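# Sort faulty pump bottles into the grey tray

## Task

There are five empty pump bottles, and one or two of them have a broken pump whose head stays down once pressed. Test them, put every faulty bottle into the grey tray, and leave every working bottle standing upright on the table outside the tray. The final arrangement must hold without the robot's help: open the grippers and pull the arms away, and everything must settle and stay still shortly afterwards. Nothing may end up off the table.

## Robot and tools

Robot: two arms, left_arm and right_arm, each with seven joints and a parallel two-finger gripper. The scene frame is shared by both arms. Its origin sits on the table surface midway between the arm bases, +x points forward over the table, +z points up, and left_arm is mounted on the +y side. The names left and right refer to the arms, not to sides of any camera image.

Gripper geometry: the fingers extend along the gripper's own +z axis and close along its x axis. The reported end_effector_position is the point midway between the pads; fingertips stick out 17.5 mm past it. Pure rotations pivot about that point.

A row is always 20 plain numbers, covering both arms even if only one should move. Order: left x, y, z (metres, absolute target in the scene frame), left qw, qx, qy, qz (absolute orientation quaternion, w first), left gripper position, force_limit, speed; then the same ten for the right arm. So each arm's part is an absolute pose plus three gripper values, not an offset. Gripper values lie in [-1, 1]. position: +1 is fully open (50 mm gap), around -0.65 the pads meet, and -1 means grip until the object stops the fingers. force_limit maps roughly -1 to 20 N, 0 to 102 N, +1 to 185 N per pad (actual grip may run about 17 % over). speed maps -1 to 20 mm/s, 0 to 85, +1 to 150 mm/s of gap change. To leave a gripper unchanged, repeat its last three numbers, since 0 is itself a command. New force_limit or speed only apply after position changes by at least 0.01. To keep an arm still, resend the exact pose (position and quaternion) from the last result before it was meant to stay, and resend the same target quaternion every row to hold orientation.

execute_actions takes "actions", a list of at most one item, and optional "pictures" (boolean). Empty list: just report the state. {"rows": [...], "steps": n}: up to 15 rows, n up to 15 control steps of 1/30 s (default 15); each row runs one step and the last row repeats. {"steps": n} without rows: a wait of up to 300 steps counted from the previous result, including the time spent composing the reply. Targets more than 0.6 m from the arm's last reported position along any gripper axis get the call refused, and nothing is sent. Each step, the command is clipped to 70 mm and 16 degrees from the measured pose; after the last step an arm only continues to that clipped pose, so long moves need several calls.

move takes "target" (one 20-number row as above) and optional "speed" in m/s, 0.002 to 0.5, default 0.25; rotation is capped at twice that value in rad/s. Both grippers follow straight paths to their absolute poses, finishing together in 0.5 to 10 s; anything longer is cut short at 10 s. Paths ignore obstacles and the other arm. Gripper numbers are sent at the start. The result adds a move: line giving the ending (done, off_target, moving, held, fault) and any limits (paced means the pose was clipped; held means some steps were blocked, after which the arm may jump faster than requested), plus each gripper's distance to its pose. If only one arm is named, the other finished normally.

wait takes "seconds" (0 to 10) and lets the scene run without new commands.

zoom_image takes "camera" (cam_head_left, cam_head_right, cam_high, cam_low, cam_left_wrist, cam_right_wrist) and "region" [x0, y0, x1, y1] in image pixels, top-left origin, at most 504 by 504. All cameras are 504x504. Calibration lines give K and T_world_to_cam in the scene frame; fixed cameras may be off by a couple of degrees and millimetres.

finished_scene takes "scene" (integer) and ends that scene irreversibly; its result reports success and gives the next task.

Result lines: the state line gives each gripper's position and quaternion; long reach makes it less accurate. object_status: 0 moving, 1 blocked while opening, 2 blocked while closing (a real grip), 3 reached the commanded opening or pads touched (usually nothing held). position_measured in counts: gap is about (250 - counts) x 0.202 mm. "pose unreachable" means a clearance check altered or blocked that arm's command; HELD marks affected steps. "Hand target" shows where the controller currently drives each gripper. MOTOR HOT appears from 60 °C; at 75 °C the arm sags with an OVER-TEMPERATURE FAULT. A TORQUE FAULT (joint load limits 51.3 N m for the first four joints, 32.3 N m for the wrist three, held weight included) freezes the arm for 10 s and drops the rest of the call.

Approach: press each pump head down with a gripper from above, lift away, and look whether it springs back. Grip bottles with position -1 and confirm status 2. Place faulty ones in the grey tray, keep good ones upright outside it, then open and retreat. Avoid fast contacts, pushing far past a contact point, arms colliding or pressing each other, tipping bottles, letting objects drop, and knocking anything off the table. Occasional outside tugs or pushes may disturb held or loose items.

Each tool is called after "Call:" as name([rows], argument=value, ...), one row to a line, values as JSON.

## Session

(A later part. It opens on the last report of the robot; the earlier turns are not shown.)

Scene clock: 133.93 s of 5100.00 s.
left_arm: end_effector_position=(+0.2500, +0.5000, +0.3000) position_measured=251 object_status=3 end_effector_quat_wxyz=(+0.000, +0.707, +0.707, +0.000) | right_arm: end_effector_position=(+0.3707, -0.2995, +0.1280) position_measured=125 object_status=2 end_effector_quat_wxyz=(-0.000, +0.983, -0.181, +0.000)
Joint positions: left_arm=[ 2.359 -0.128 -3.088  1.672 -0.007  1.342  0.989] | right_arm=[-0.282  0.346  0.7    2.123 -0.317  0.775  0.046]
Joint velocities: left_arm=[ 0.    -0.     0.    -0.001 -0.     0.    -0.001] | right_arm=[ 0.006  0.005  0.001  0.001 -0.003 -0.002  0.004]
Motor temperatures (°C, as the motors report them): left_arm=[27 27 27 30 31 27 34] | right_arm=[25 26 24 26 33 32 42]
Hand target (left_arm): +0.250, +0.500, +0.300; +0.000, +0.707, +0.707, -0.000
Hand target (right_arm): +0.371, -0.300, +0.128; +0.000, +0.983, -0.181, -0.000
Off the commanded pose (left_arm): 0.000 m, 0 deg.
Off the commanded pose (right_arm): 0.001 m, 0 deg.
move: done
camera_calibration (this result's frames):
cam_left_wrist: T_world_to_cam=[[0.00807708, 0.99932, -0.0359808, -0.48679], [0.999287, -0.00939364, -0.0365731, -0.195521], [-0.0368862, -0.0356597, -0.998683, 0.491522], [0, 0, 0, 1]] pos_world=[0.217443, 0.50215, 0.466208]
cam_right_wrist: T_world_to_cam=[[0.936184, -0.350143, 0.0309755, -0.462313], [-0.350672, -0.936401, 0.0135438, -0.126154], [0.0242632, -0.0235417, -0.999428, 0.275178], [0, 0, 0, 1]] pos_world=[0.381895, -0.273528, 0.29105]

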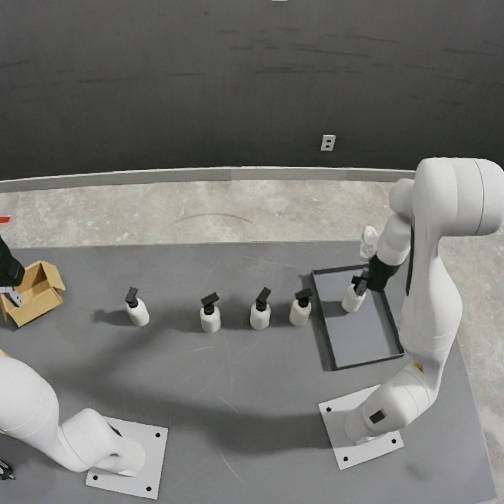

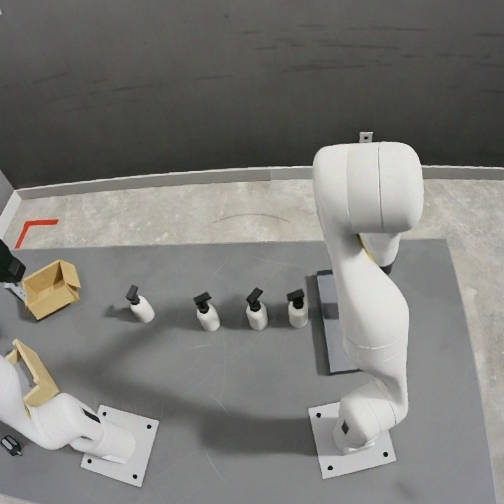

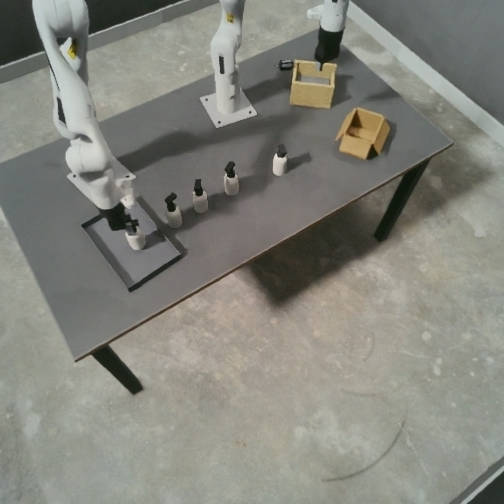

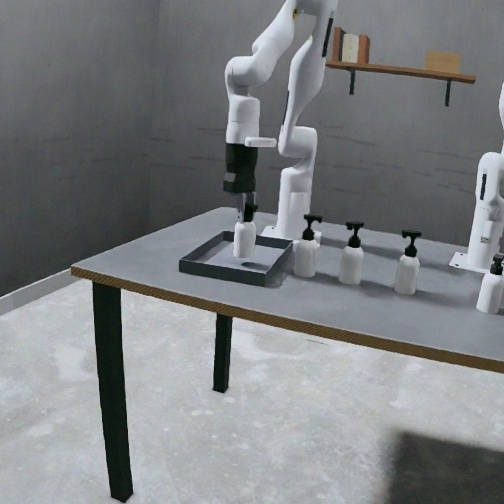

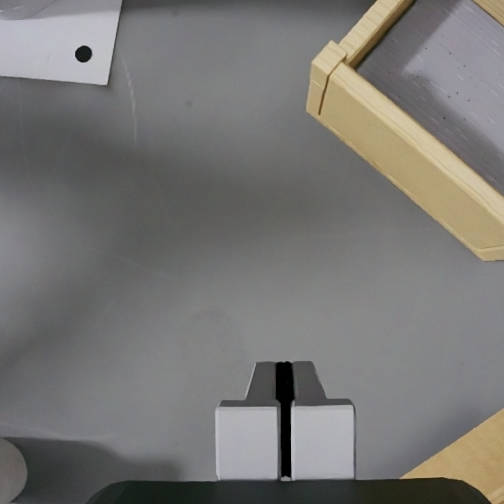

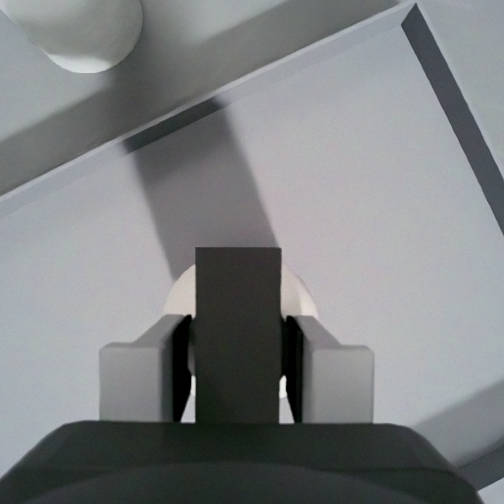

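Call:
move(target=[0.25,0.5,0.3,0,0.7071,0.7071,0,-1,-1,1, 0.371,-0.30,0.110,0,0.983,-0.182,0,-1,0,0], speed=0.05)

Call:
move(target=[0.25,0.5,0.3,0,0.7071,0.7071,0,-1,-1,1, 0.371,-0.30,0.110,0,0.983,-0.182,0,1,0,1])

Call:
move(target=[0.25,0.5,0.3,0,0.7071,0.7071,0,-1,-1,1, 0.371,-0.30,0.26,0,0.983,-0.182,0,1,0,1])

Call:
move(target=[0.2,0.58,0.3,0,0.7071,0.7071,0,-1,-1,1, 0.355,0.285,0.23,0,0.799,0.602,0,1,0,1])

Call:
zoom_image(camera="cam_low", region=[280,190,504,330])

Scene clock: 143.70 s of 5100.00 s.
left_arm: end_effector_position=(+0.2500, +0.5000, +0.3000) position_measured=251 object_status=3 end_effector_quat_wxyz=(+0.000, +0.707, +0.707, +0.000) | right_arm: end_effector_position=(+0.3711, -0.2998, +0.1101) position_measured=125 object_status=2 end_effector_quat_wxyz=(-0.000, +0.983, -0.182, +0.000)
Joint positions: left_arm=[ 2.359 -0.128 -3.088  1.672 -0.007  1.342  0.989] | right_arm=[-0.249  0.386  0.67   2.147 -0.363  0.719  0.088]
Joint velocities: left_arm=[-0.    -0.     0.002  0.001  0.     0.    -0.001] | right_arm=[ 0.004  0.007 -0.001  0.001 -0.003 -0.003  0.003]
Motor temperatures (°C, as the motors report them): left_arm=[27 27 27 30 31 27 34] | right_arm=[25 26 24 26 33 32 42]
Hand target (left_arm): +0.250, +0.500, +0.300; +0.000, +0.707, +0.707, -0.000
Hand target (right_arm): +0.371, -0.300, +0.110; -0.000, +0.983, -0.182, +0.000
Off the commanded pose (left_arm): 0.000 m, 0 deg.
Off the commanded pose (right_arm): 0.000 m, 0 deg.
After step 90, 6.00 s passed at rest.
move: done
camera_calibration (this result's frames):
cam_left_wrist: T_world_to_cam=[[0.00807708, 0.99932, -0.0359807, -0.48679], [0.999287, -0.00939364, -0.0365733, -0.195521], [-0.0368864, -0.0356596, -0.998683, 0.491522], [0, 0, 0, 1]] pos_world=[0.217443, 0.50215, 0.466208]
cam_right_wrist: T_world_to_cam=[[0.93565, -0.351576, 0.0308901, -0.462529], [-0.352104, -0.935863, 0.013558, -0.125366], [0.0241422, -0.023562, -0.999431, 0.25731], [0, 0, 0, 1]] pos_world=[0.382411, -0.273876, 0.273151]

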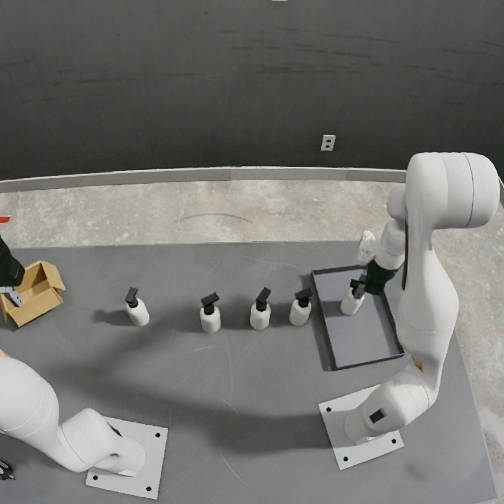

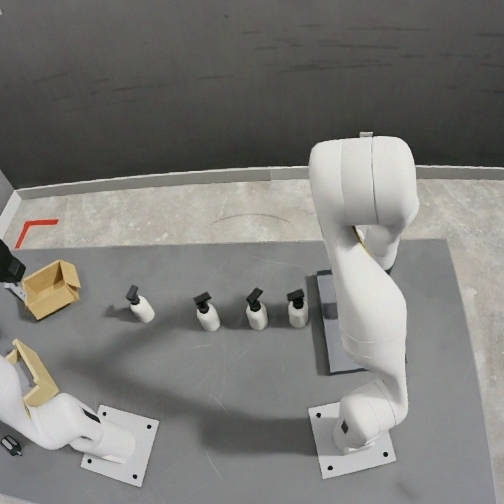

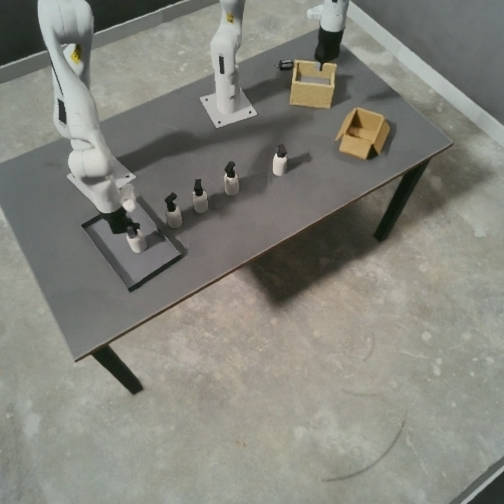

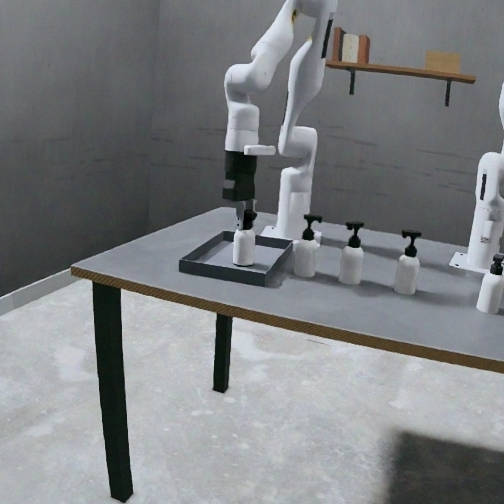

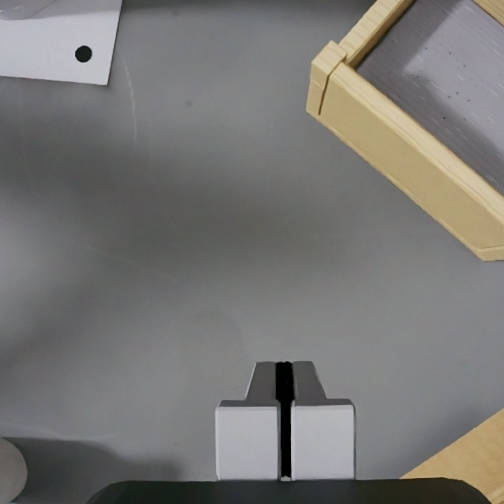

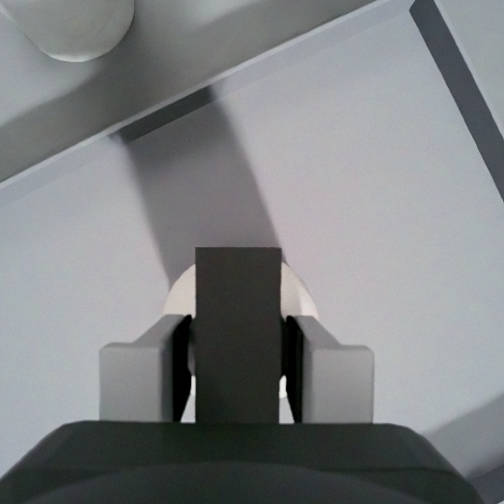

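Scene clock: 144.40 s of 5100.00 s.
left_arm: end_effector_position=(+0.2500, +0.5000, +0.3000) position_measured=251 object_status=3 end_effector_quat_wxyz=(+0.000, +0.707, +0.707, +0.000) | right_arm: end_effector_position=(+0.3710, -0.3000, +0.1100) position_measured=3 object_status=3 end_effector_quat_wxyz=(+0.000, +0.983, -0.182, +0.000)
Joint positions: left_arm=[ 2.359 -0.128 -3.088  1.672 -0.007  1.342  0.989] | right_arm=[-0.249  0.386  0.67   2.147 -0.363  0.719  0.088]
Joint velocities: left_arm=[ 0.     0.001 -0.    -0.001 -0.001  0.     0.   ] | right_arm=[-0.    -0.    -0.001 -0.    -0.     0.001 -0.   ]
Motor temperatures (°C, as the motors report them): left_arm=[27 27 27 30 31 27 34] | right_arm=[25 26 24 26 33 32 42]
Hand target (left_arm): +0.250, +0.500, +0.300; +0.000, +0.707, +0.707, -0.000
Hand target (right_arm): +0.371, -0.300, +0.110; +0.000, +0.983, -0.182, -0.000
Off the commanded pose (left_arm): 0.000 m, 0 deg.
Off the commanded pose (right_arm): 0.000 m, 0 deg.
move: done
camera_calibration (this result's frames):
cam_left_wrist: T_world_to_cam=[[0.00807694, 0.99932, -0.0359807, -0.48679], [0.999287, -0.0093935, -0.0365732, -0.195521], [-0.0368864, -0.0356597, -0.998683, 0.491522], [0, 0, 0, 1]] pos_world=[0.217443, 0.50215, 0.466208]
cam_right_wrist: T_world_to_cam=[[0.935463, -0.352095, 0.0306433, -0.462533], [-0.352623, -0.935664, 0.0138113, -0.125377], [0.0238089, -0.0237255, -0.999435, 0.257254], [0, 0, 0, 1]] pos_world=[0.382347, -0.274063, 0.273014]

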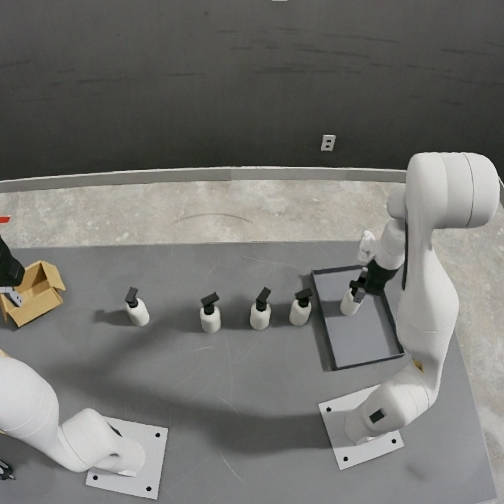

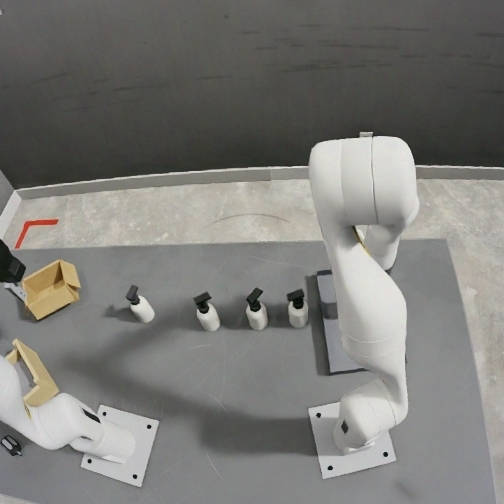

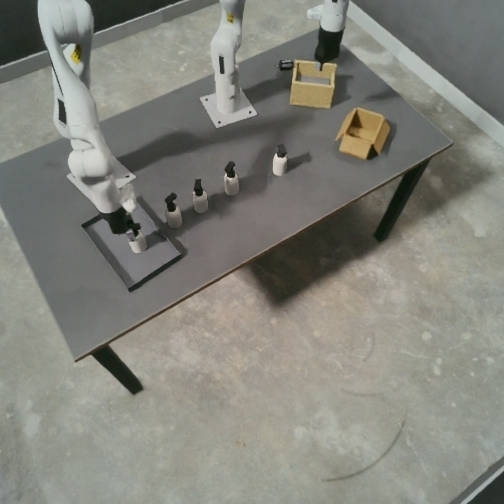

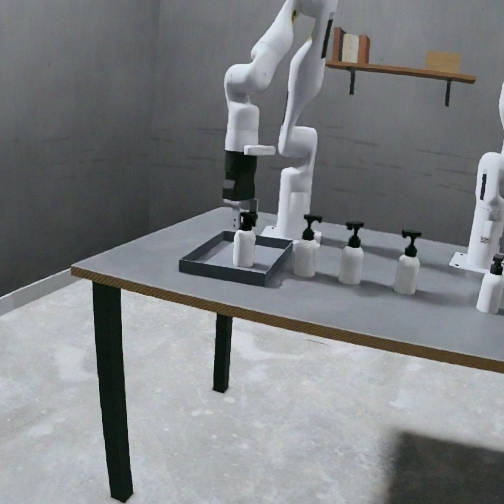

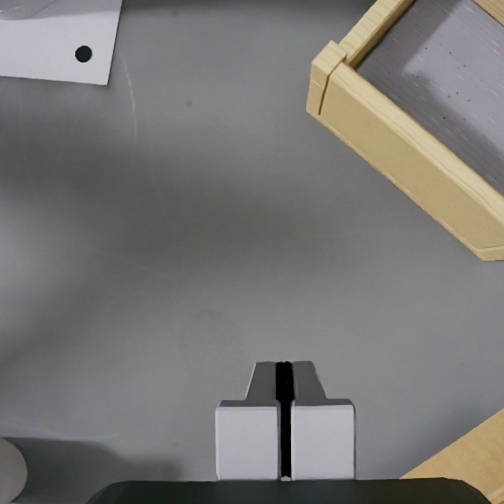

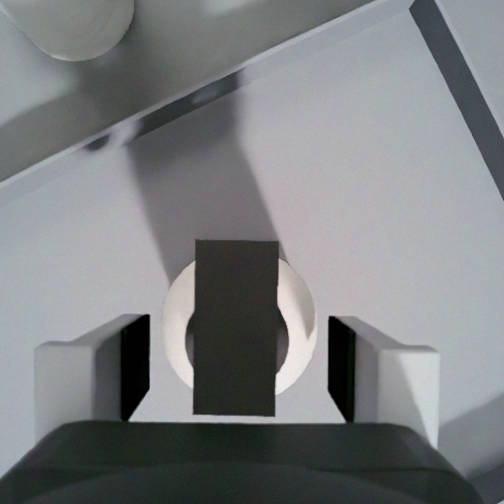

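Scene clock: 145.57 s of 5100.00 s.
left_arm: end_effector_position=(+0.2500, +0.5000, +0.3000) position_measured=251 object_status=3 end_effector_quat_wxyz=(+0.000, +0.707, +0.707, +0.000) | right_arm: end_effector_position=(+0.3704, -0.3004, +0.2601) position_measured=3 object_status=3 end_effector_quat_wxyz=(+0.000, +0.983, -0.183, -0.000)
Joint positions: left_arm=[ 2.359 -0.128 -3.088  1.672 -0.007  1.342  0.989] | right_arm=[-0.42   0.106  0.767  1.863 -0.079  1.203 -0.203]
Joint velocities: left_arm=[ 0.     0.    -0.002  0.001 -0.     0.001  0.   ] | right_arm=[-0.002 -0.004 -0.003 -0.001  0.001  0.001 -0.002]
Motor temperatures (°C, as the motors report them): left_arm=[27 27 27 30 31 27 34] | right_arm=[25 26 24 26 33 32 42]
Hand target (left_arm): +0.250, +0.500, +0.300; +0.000, +0.707, +0.707, -0.000
Hand target (right_arm): +0.370, -0.300, +0.260; -0.000, +0.983, -0.183, +0.000
Off the commanded pose (left_arm): 0.000 m, 0 deg.
Off the commanded pose (right_arm): 0.001 m, 0 deg.
move: done
camera_calibration (this result's frames):
cam_left_wrist: T_world_to_cam=[[0.00807703, 0.99932, -0.0359809, -0.48679], [0.999287, -0.0093936, -0.0365734, -0.19552], [-0.0368865, -0.0356598, -0.998683, 0.491522], [0, 0, 0, 1]] pos_world=[0.217443, 0.50215, 0.466208]
cam_right_wrist: T_world_to_cam=[[0.934874, -0.353668, 0.0304758, -0.466948], [-0.354198, -0.935065, 0.0140419, -0.127308], [0.0235307, -0.0239219, -0.999437, 0.407282], [0, 0, 0, 1]] pos_world=[0.381861, -0.274443, 0.423071]

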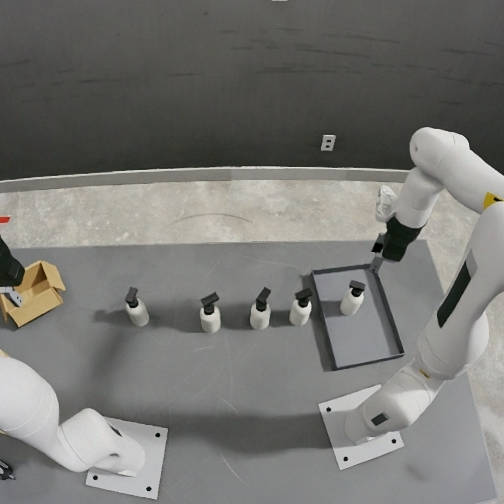

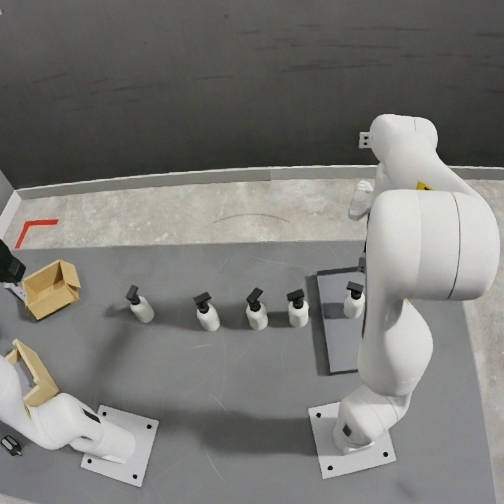

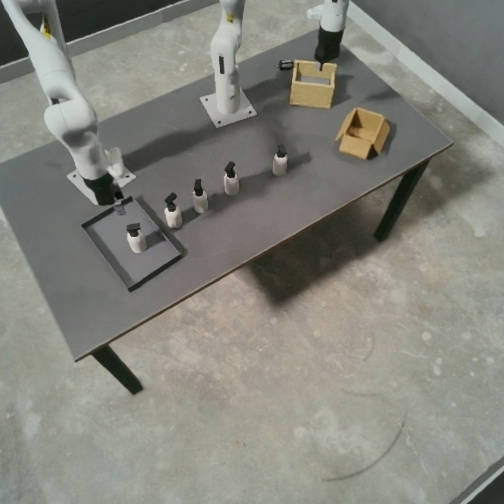

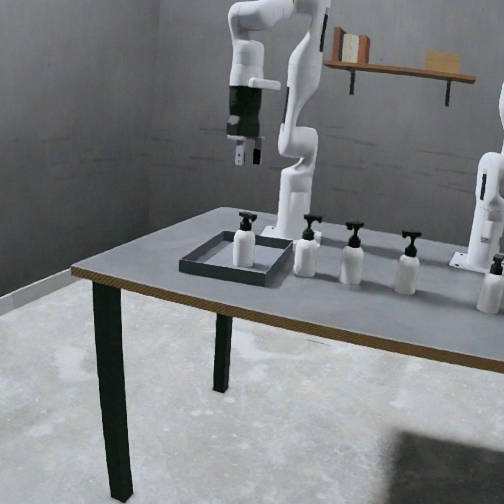

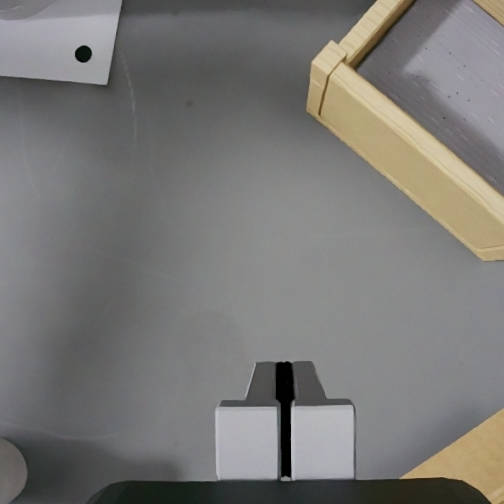

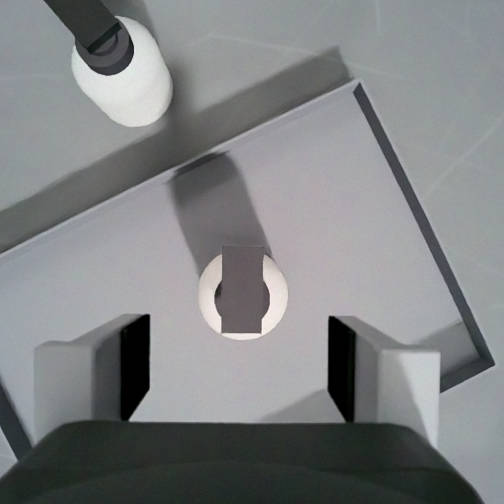

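Scene clock: 149.50 s of 5100.00 s.
left_arm: end_effector_position=(+0.2002, +0.5798, +0.3000) position_measured=251 object_status=3 end_effector_quat_wxyz=(+0.000, +0.707, +0.707, -0.000) | right_arm: end_effector_position=(+0.3532, +0.2863, +0.2317) position_measured=3 object_status=3 end_effector_quat_wxyz=(-0.002, +0.799, +0.602, +0.002)
Joint positions: left_arm=[ 2.19  -0.159 -3.188  1.634  0.008  1.349  0.718] | right_arm=[-0.887  0.955  0.18   0.518 -0.149  1.67   0.285]
Joint velocities: left_arm=[-0.    -0.001 -0.002 -0.     0.001 -0.    -0.   ] | right_arm=[ 0.005  0.027 -0.    -0.046 -0.002  0.032 -0.002]
Motor temperatures (°C, as the motors report them): left_arm=[27 27 27 30 31 27 34] | right_arm=[25 26 24 26 33 32 42]
Hand target (left_arm): +0.200, +0.580, +0.300; +0.000, +0.707, +0.707, -0.000
Hand target (right_arm): +0.353, +0.286, +0.231; -0.001, +0.799, +0.602, +0.002
Off the commanded pose (left_arm): 0.000 m, 0 deg.
Off the commanded pose (right_arm): 0.003 m, 0 deg.
move: done
camera_calibration (this result's frames):
cam_left_wrist: T_world_to_cam=[[0.00805452, 0.999311, -0.0362172, -0.566053], [0.999291, -0.00937628, -0.0364749, -0.145019], [-0.0367894, -0.0358977, -0.998678, 0.49268], [0, 0, 0, 1]] pos_world=[0.167601, 0.58199, 0.466238]
cam_right_wrist: T_world_to_cam=[[0.269571, 0.962299, 0.0362204, -0.385615], [0.962695, -0.270216, 0.0141791, -0.239881], [0.0234319, 0.0310469, -0.999243, 0.377588], [0, 0, 0, 1]] pos_world=[0.326036, 0.294535, 0.394671]

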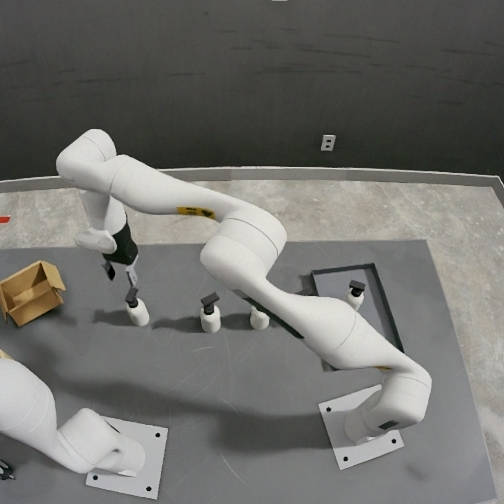

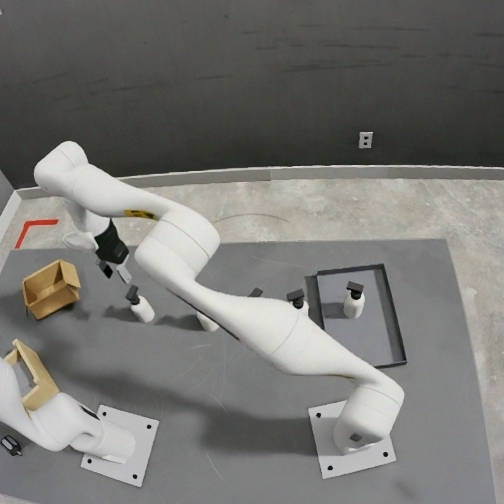

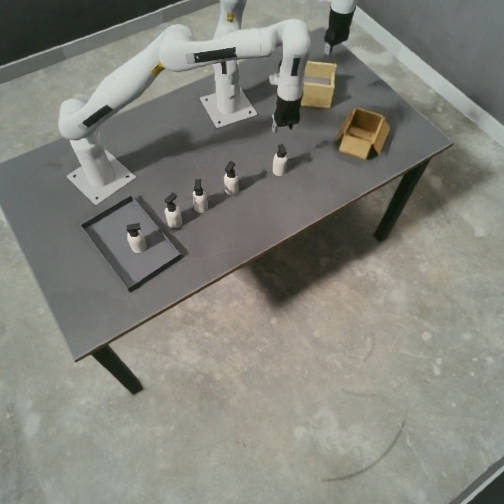

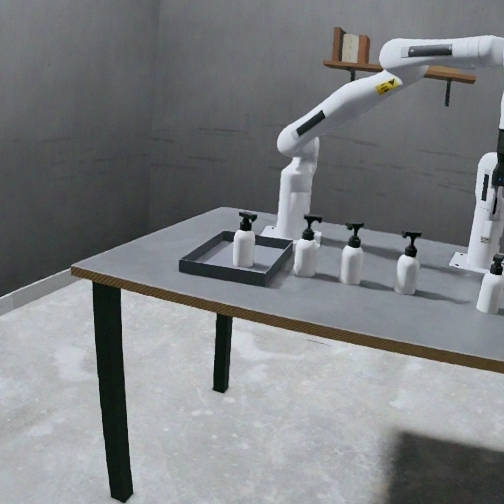

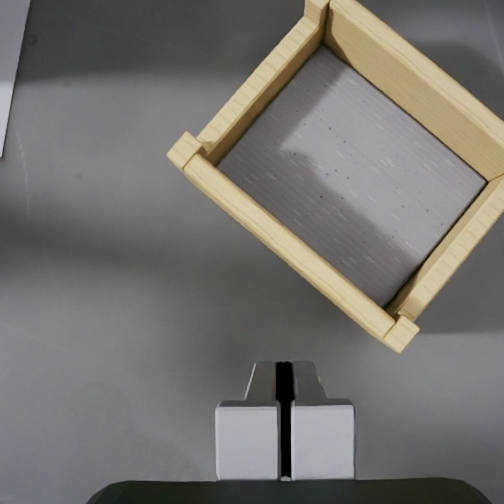

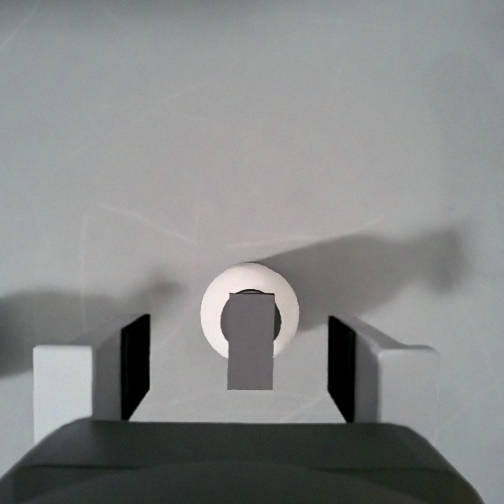

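Region (280, 190, 504, 330) of cam_low's 504x504 image, scaled by 2.250, with more detail than that image has; it fills the top 315 rows of this view, and the rest is white.

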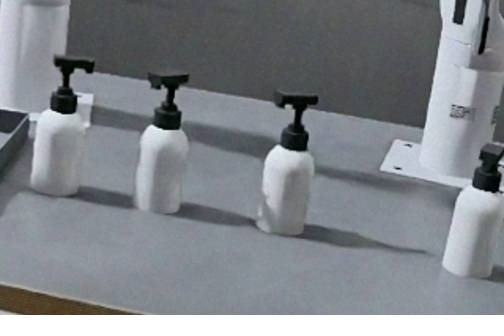

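Call:
zoom_image(camera="cam_high", region=[110,130,310,260])

Call:
move(target=[0.2,0.58,0.3,0,0.7071,0.7071,0,-1,-1,1, 0.355,0.289,0.19,0,0.799,0.602,0,1,0,1], speed=0.1)

Region (110, 130, 310, 260) of cam_high's 504x504 image, scaled by 2.520, with more detail than that image has; it fills the top 328 rows of this view, and the rest is white.

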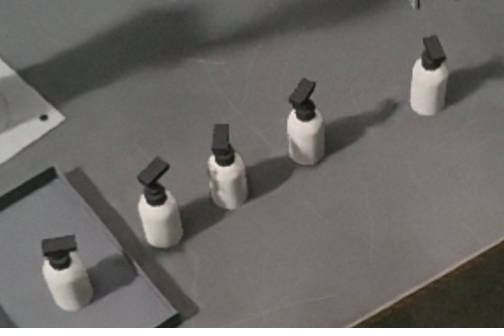

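Scene clock: 156.57 s of 5100.00 s.
left_arm: end_effector_position=(+0.2000, +0.5800, +0.3000) position_measured=251 object_status=3 end_effector_quat_wxyz=(+0.000, +0.707, +0.707, +0.000) | right_arm: end_effector_position=(+0.3551, +0.2891, +0.1899) position_measured=3 object_status=3 end_effector_quat_wxyz=(+0.000, +0.799, +0.602, -0.000)
Joint positions: left_arm=[ 2.19  -0.159 -3.188  1.634  0.008  1.349  0.718] | right_arm=[-0.894  0.97   0.177  0.62  -0.146  1.559  0.292]
Joint velocities: left_arm=[-0.001 -0.     0.001 -0.    -0.    -0.001 -0.   ] | right_arm=[-0.    -0.001 -0.     0.003  0.001 -0.003  0.   ]
Motor temperatures (°C, as the motors report them): left_arm=[27 27 27 30 31 27 34] | right_arm=[25 26 24 26 33 32 42]
Hand target (left_arm): +0.200, +0.580, +0.300; +0.000, +0.707, +0.707, -0.000
Hand target (right_arm): +0.355, +0.289, +0.190; -0.000, +0.799, +0.602, -0.000
Off the commanded pose (left_arm): 0.000 m, 0 deg.
Off the commanded pose (right_arm): 0.000 m, 0 deg.
After step 90, 3.27 s passed at rest.
move: done
camera_calibration (this result's frames):
cam_left_wrist: T_world_to_cam=[[0.00807872, 0.99932, -0.0359814, -0.566331], [0.999287, -0.00939533, -0.0365737, -0.144804], [-0.0368869, -0.0356603, -0.998683, 0.49253], [0, 0, 0, 1]] pos_world=[0.167444, 0.582149, 0.466208]
cam_right_wrist: T_world_to_cam=[[0.269542, 0.962509, 0.0304009, -0.386241], [0.96275, -0.270044, 0.0137544, -0.240429], [0.0214483, 0.0255611, -0.999443, 0.338093], [0, 0, 0, 1]] pos_world=[0.328329, 0.298192, 0.352954]

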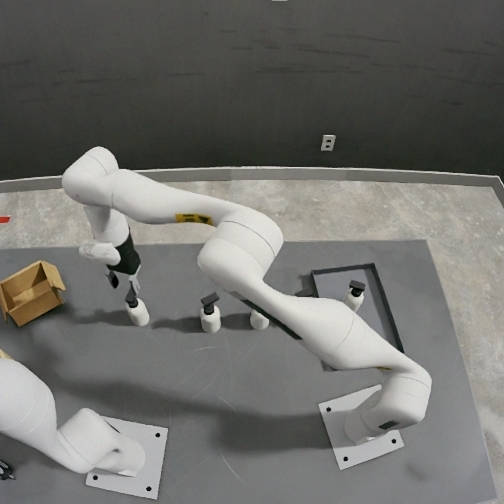

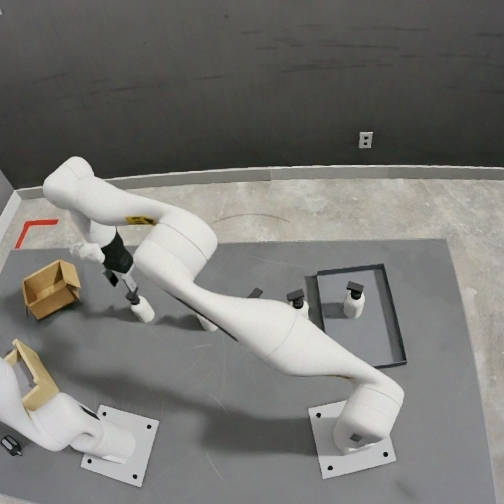

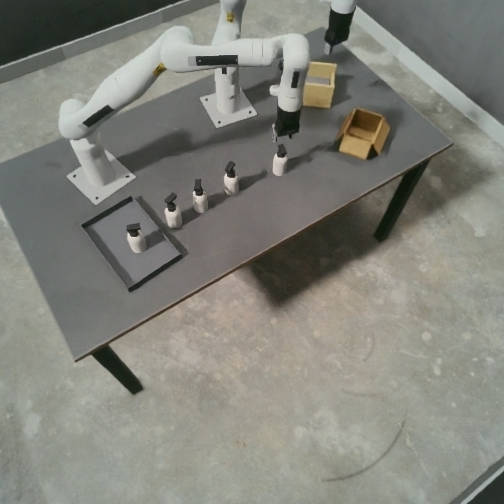

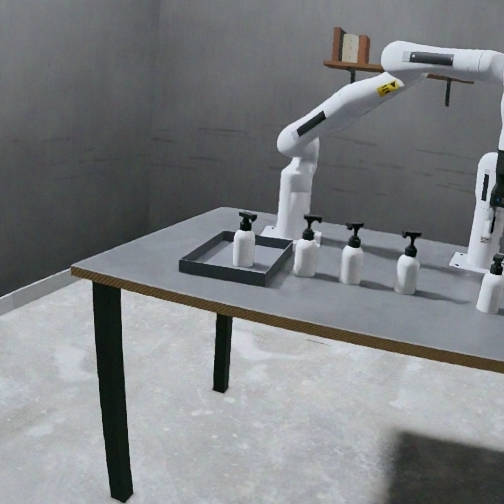

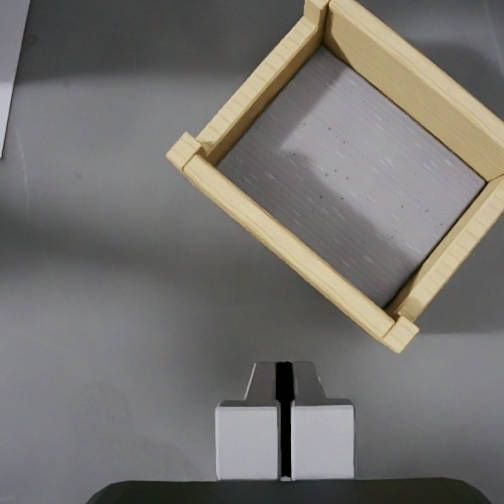

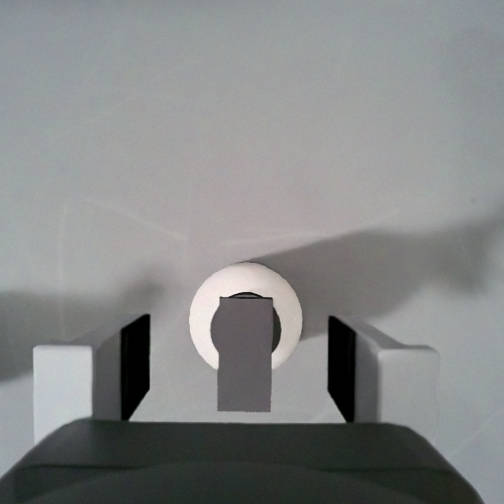

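Call:
move(target=[0.2,0.58,0.3,0,0.7071,0.7071,0,-1,-1,1, 0.359,0.2905,0.106,0,0.799,0.602,0,1,0,1], speed=0.1)

Scene clock: 163.93 s of 5100.00 s.
left_arm: end_effector_position=(+0.2000, +0.5800, +0.3000) position_measured=251 object_status=3 end_effector_quat_wxyz=(-0.000, +0.707, +0.707, +0.000) | right_arm: end_effector_position=(+0.3592, +0.2908, +0.1060) position_measured=3 object_status=3 end_effector_quat_wxyz=(-0.000, +0.799, +0.602, -0.000)
Joint positions: left_arm=[ 2.19  -0.159 -3.188  1.634  0.008  1.349  0.718] | right_arm=[-0.897  1.02   0.168  0.785 -0.147  1.346  0.308]
Joint velocities: left_arm=[ 0.001 -0.     0.    -0.     0.001 -0.     0.   ] | right_arm=[-0.    -0.001  0.     0.002 -0.    -0.003 -0.   ]
Motor temperatures (°C, as the motors report them): left_arm=[27 27 27 30 31 27 34] | right_arm=[25 26 24 26 33 32 42]
Hand target (left_arm): +0.200, +0.580, +0.300; +0.000, +0.707, +0.707, -0.000
Hand target (right_arm): +0.359, +0.291, +0.106; -0.000, +0.799, +0.602, -0.000
Off the commanded pose (left_arm): 0.000 m, 0 deg.
Off the commanded pose (right_arm): 0.000 m, 0 deg.
After step 90, 3.17 s passed at rest.
move: done
camera_calibration (this result's frames):
cam_left_wrist: T_world_to_cam=[[0.00807687, 0.99932, -0.0359804, -0.566332], [0.999287, -0.00939343, -0.0365736, -0.144805], [-0.0368867, -0.0356593, -0.998683, 0.49253], [0, 0, 0, 1]] pos_world=[0.167443, 0.58215, 0.466208]
cam_right_wrist: T_world_to_cam=[[0.269291, 0.962574, 0.0305558, -0.386325], [0.96282, -0.269795, 0.0137195, -0.242828], [0.0214499, 0.0257252, -0.999439, 0.254054], [0, 0, 0, 1]] pos_world=[0.332384, 0.299818, 0.269047]

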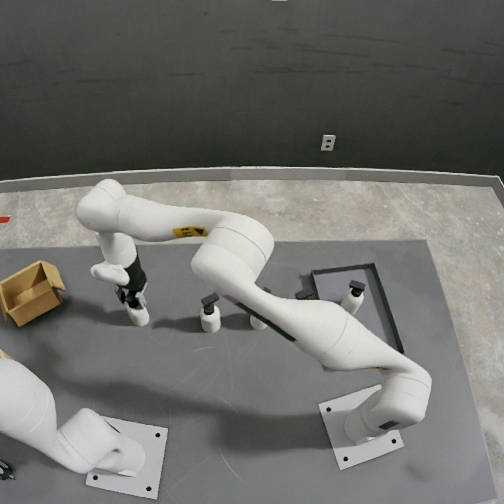

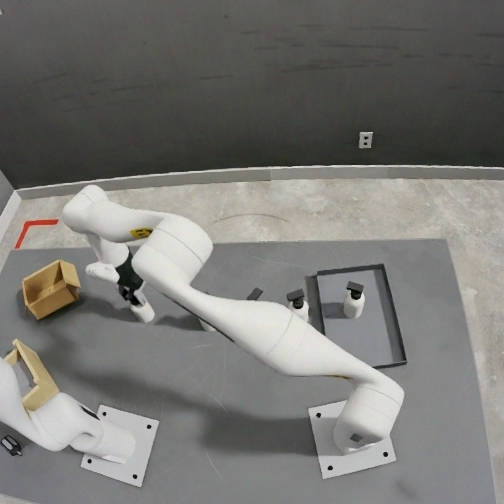

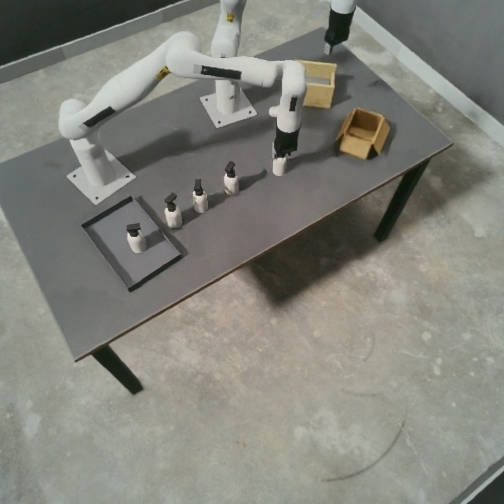

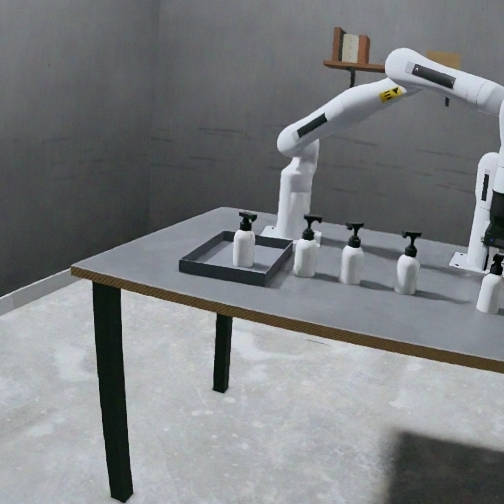

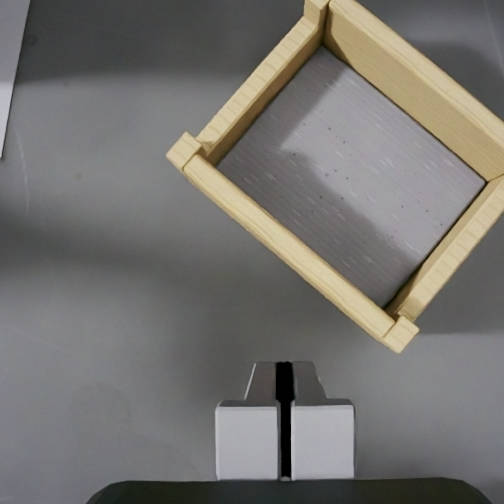

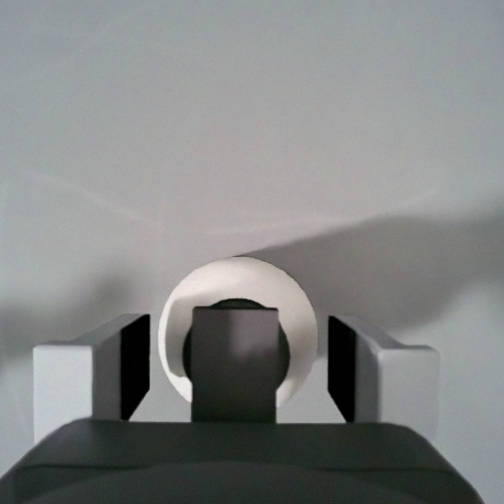

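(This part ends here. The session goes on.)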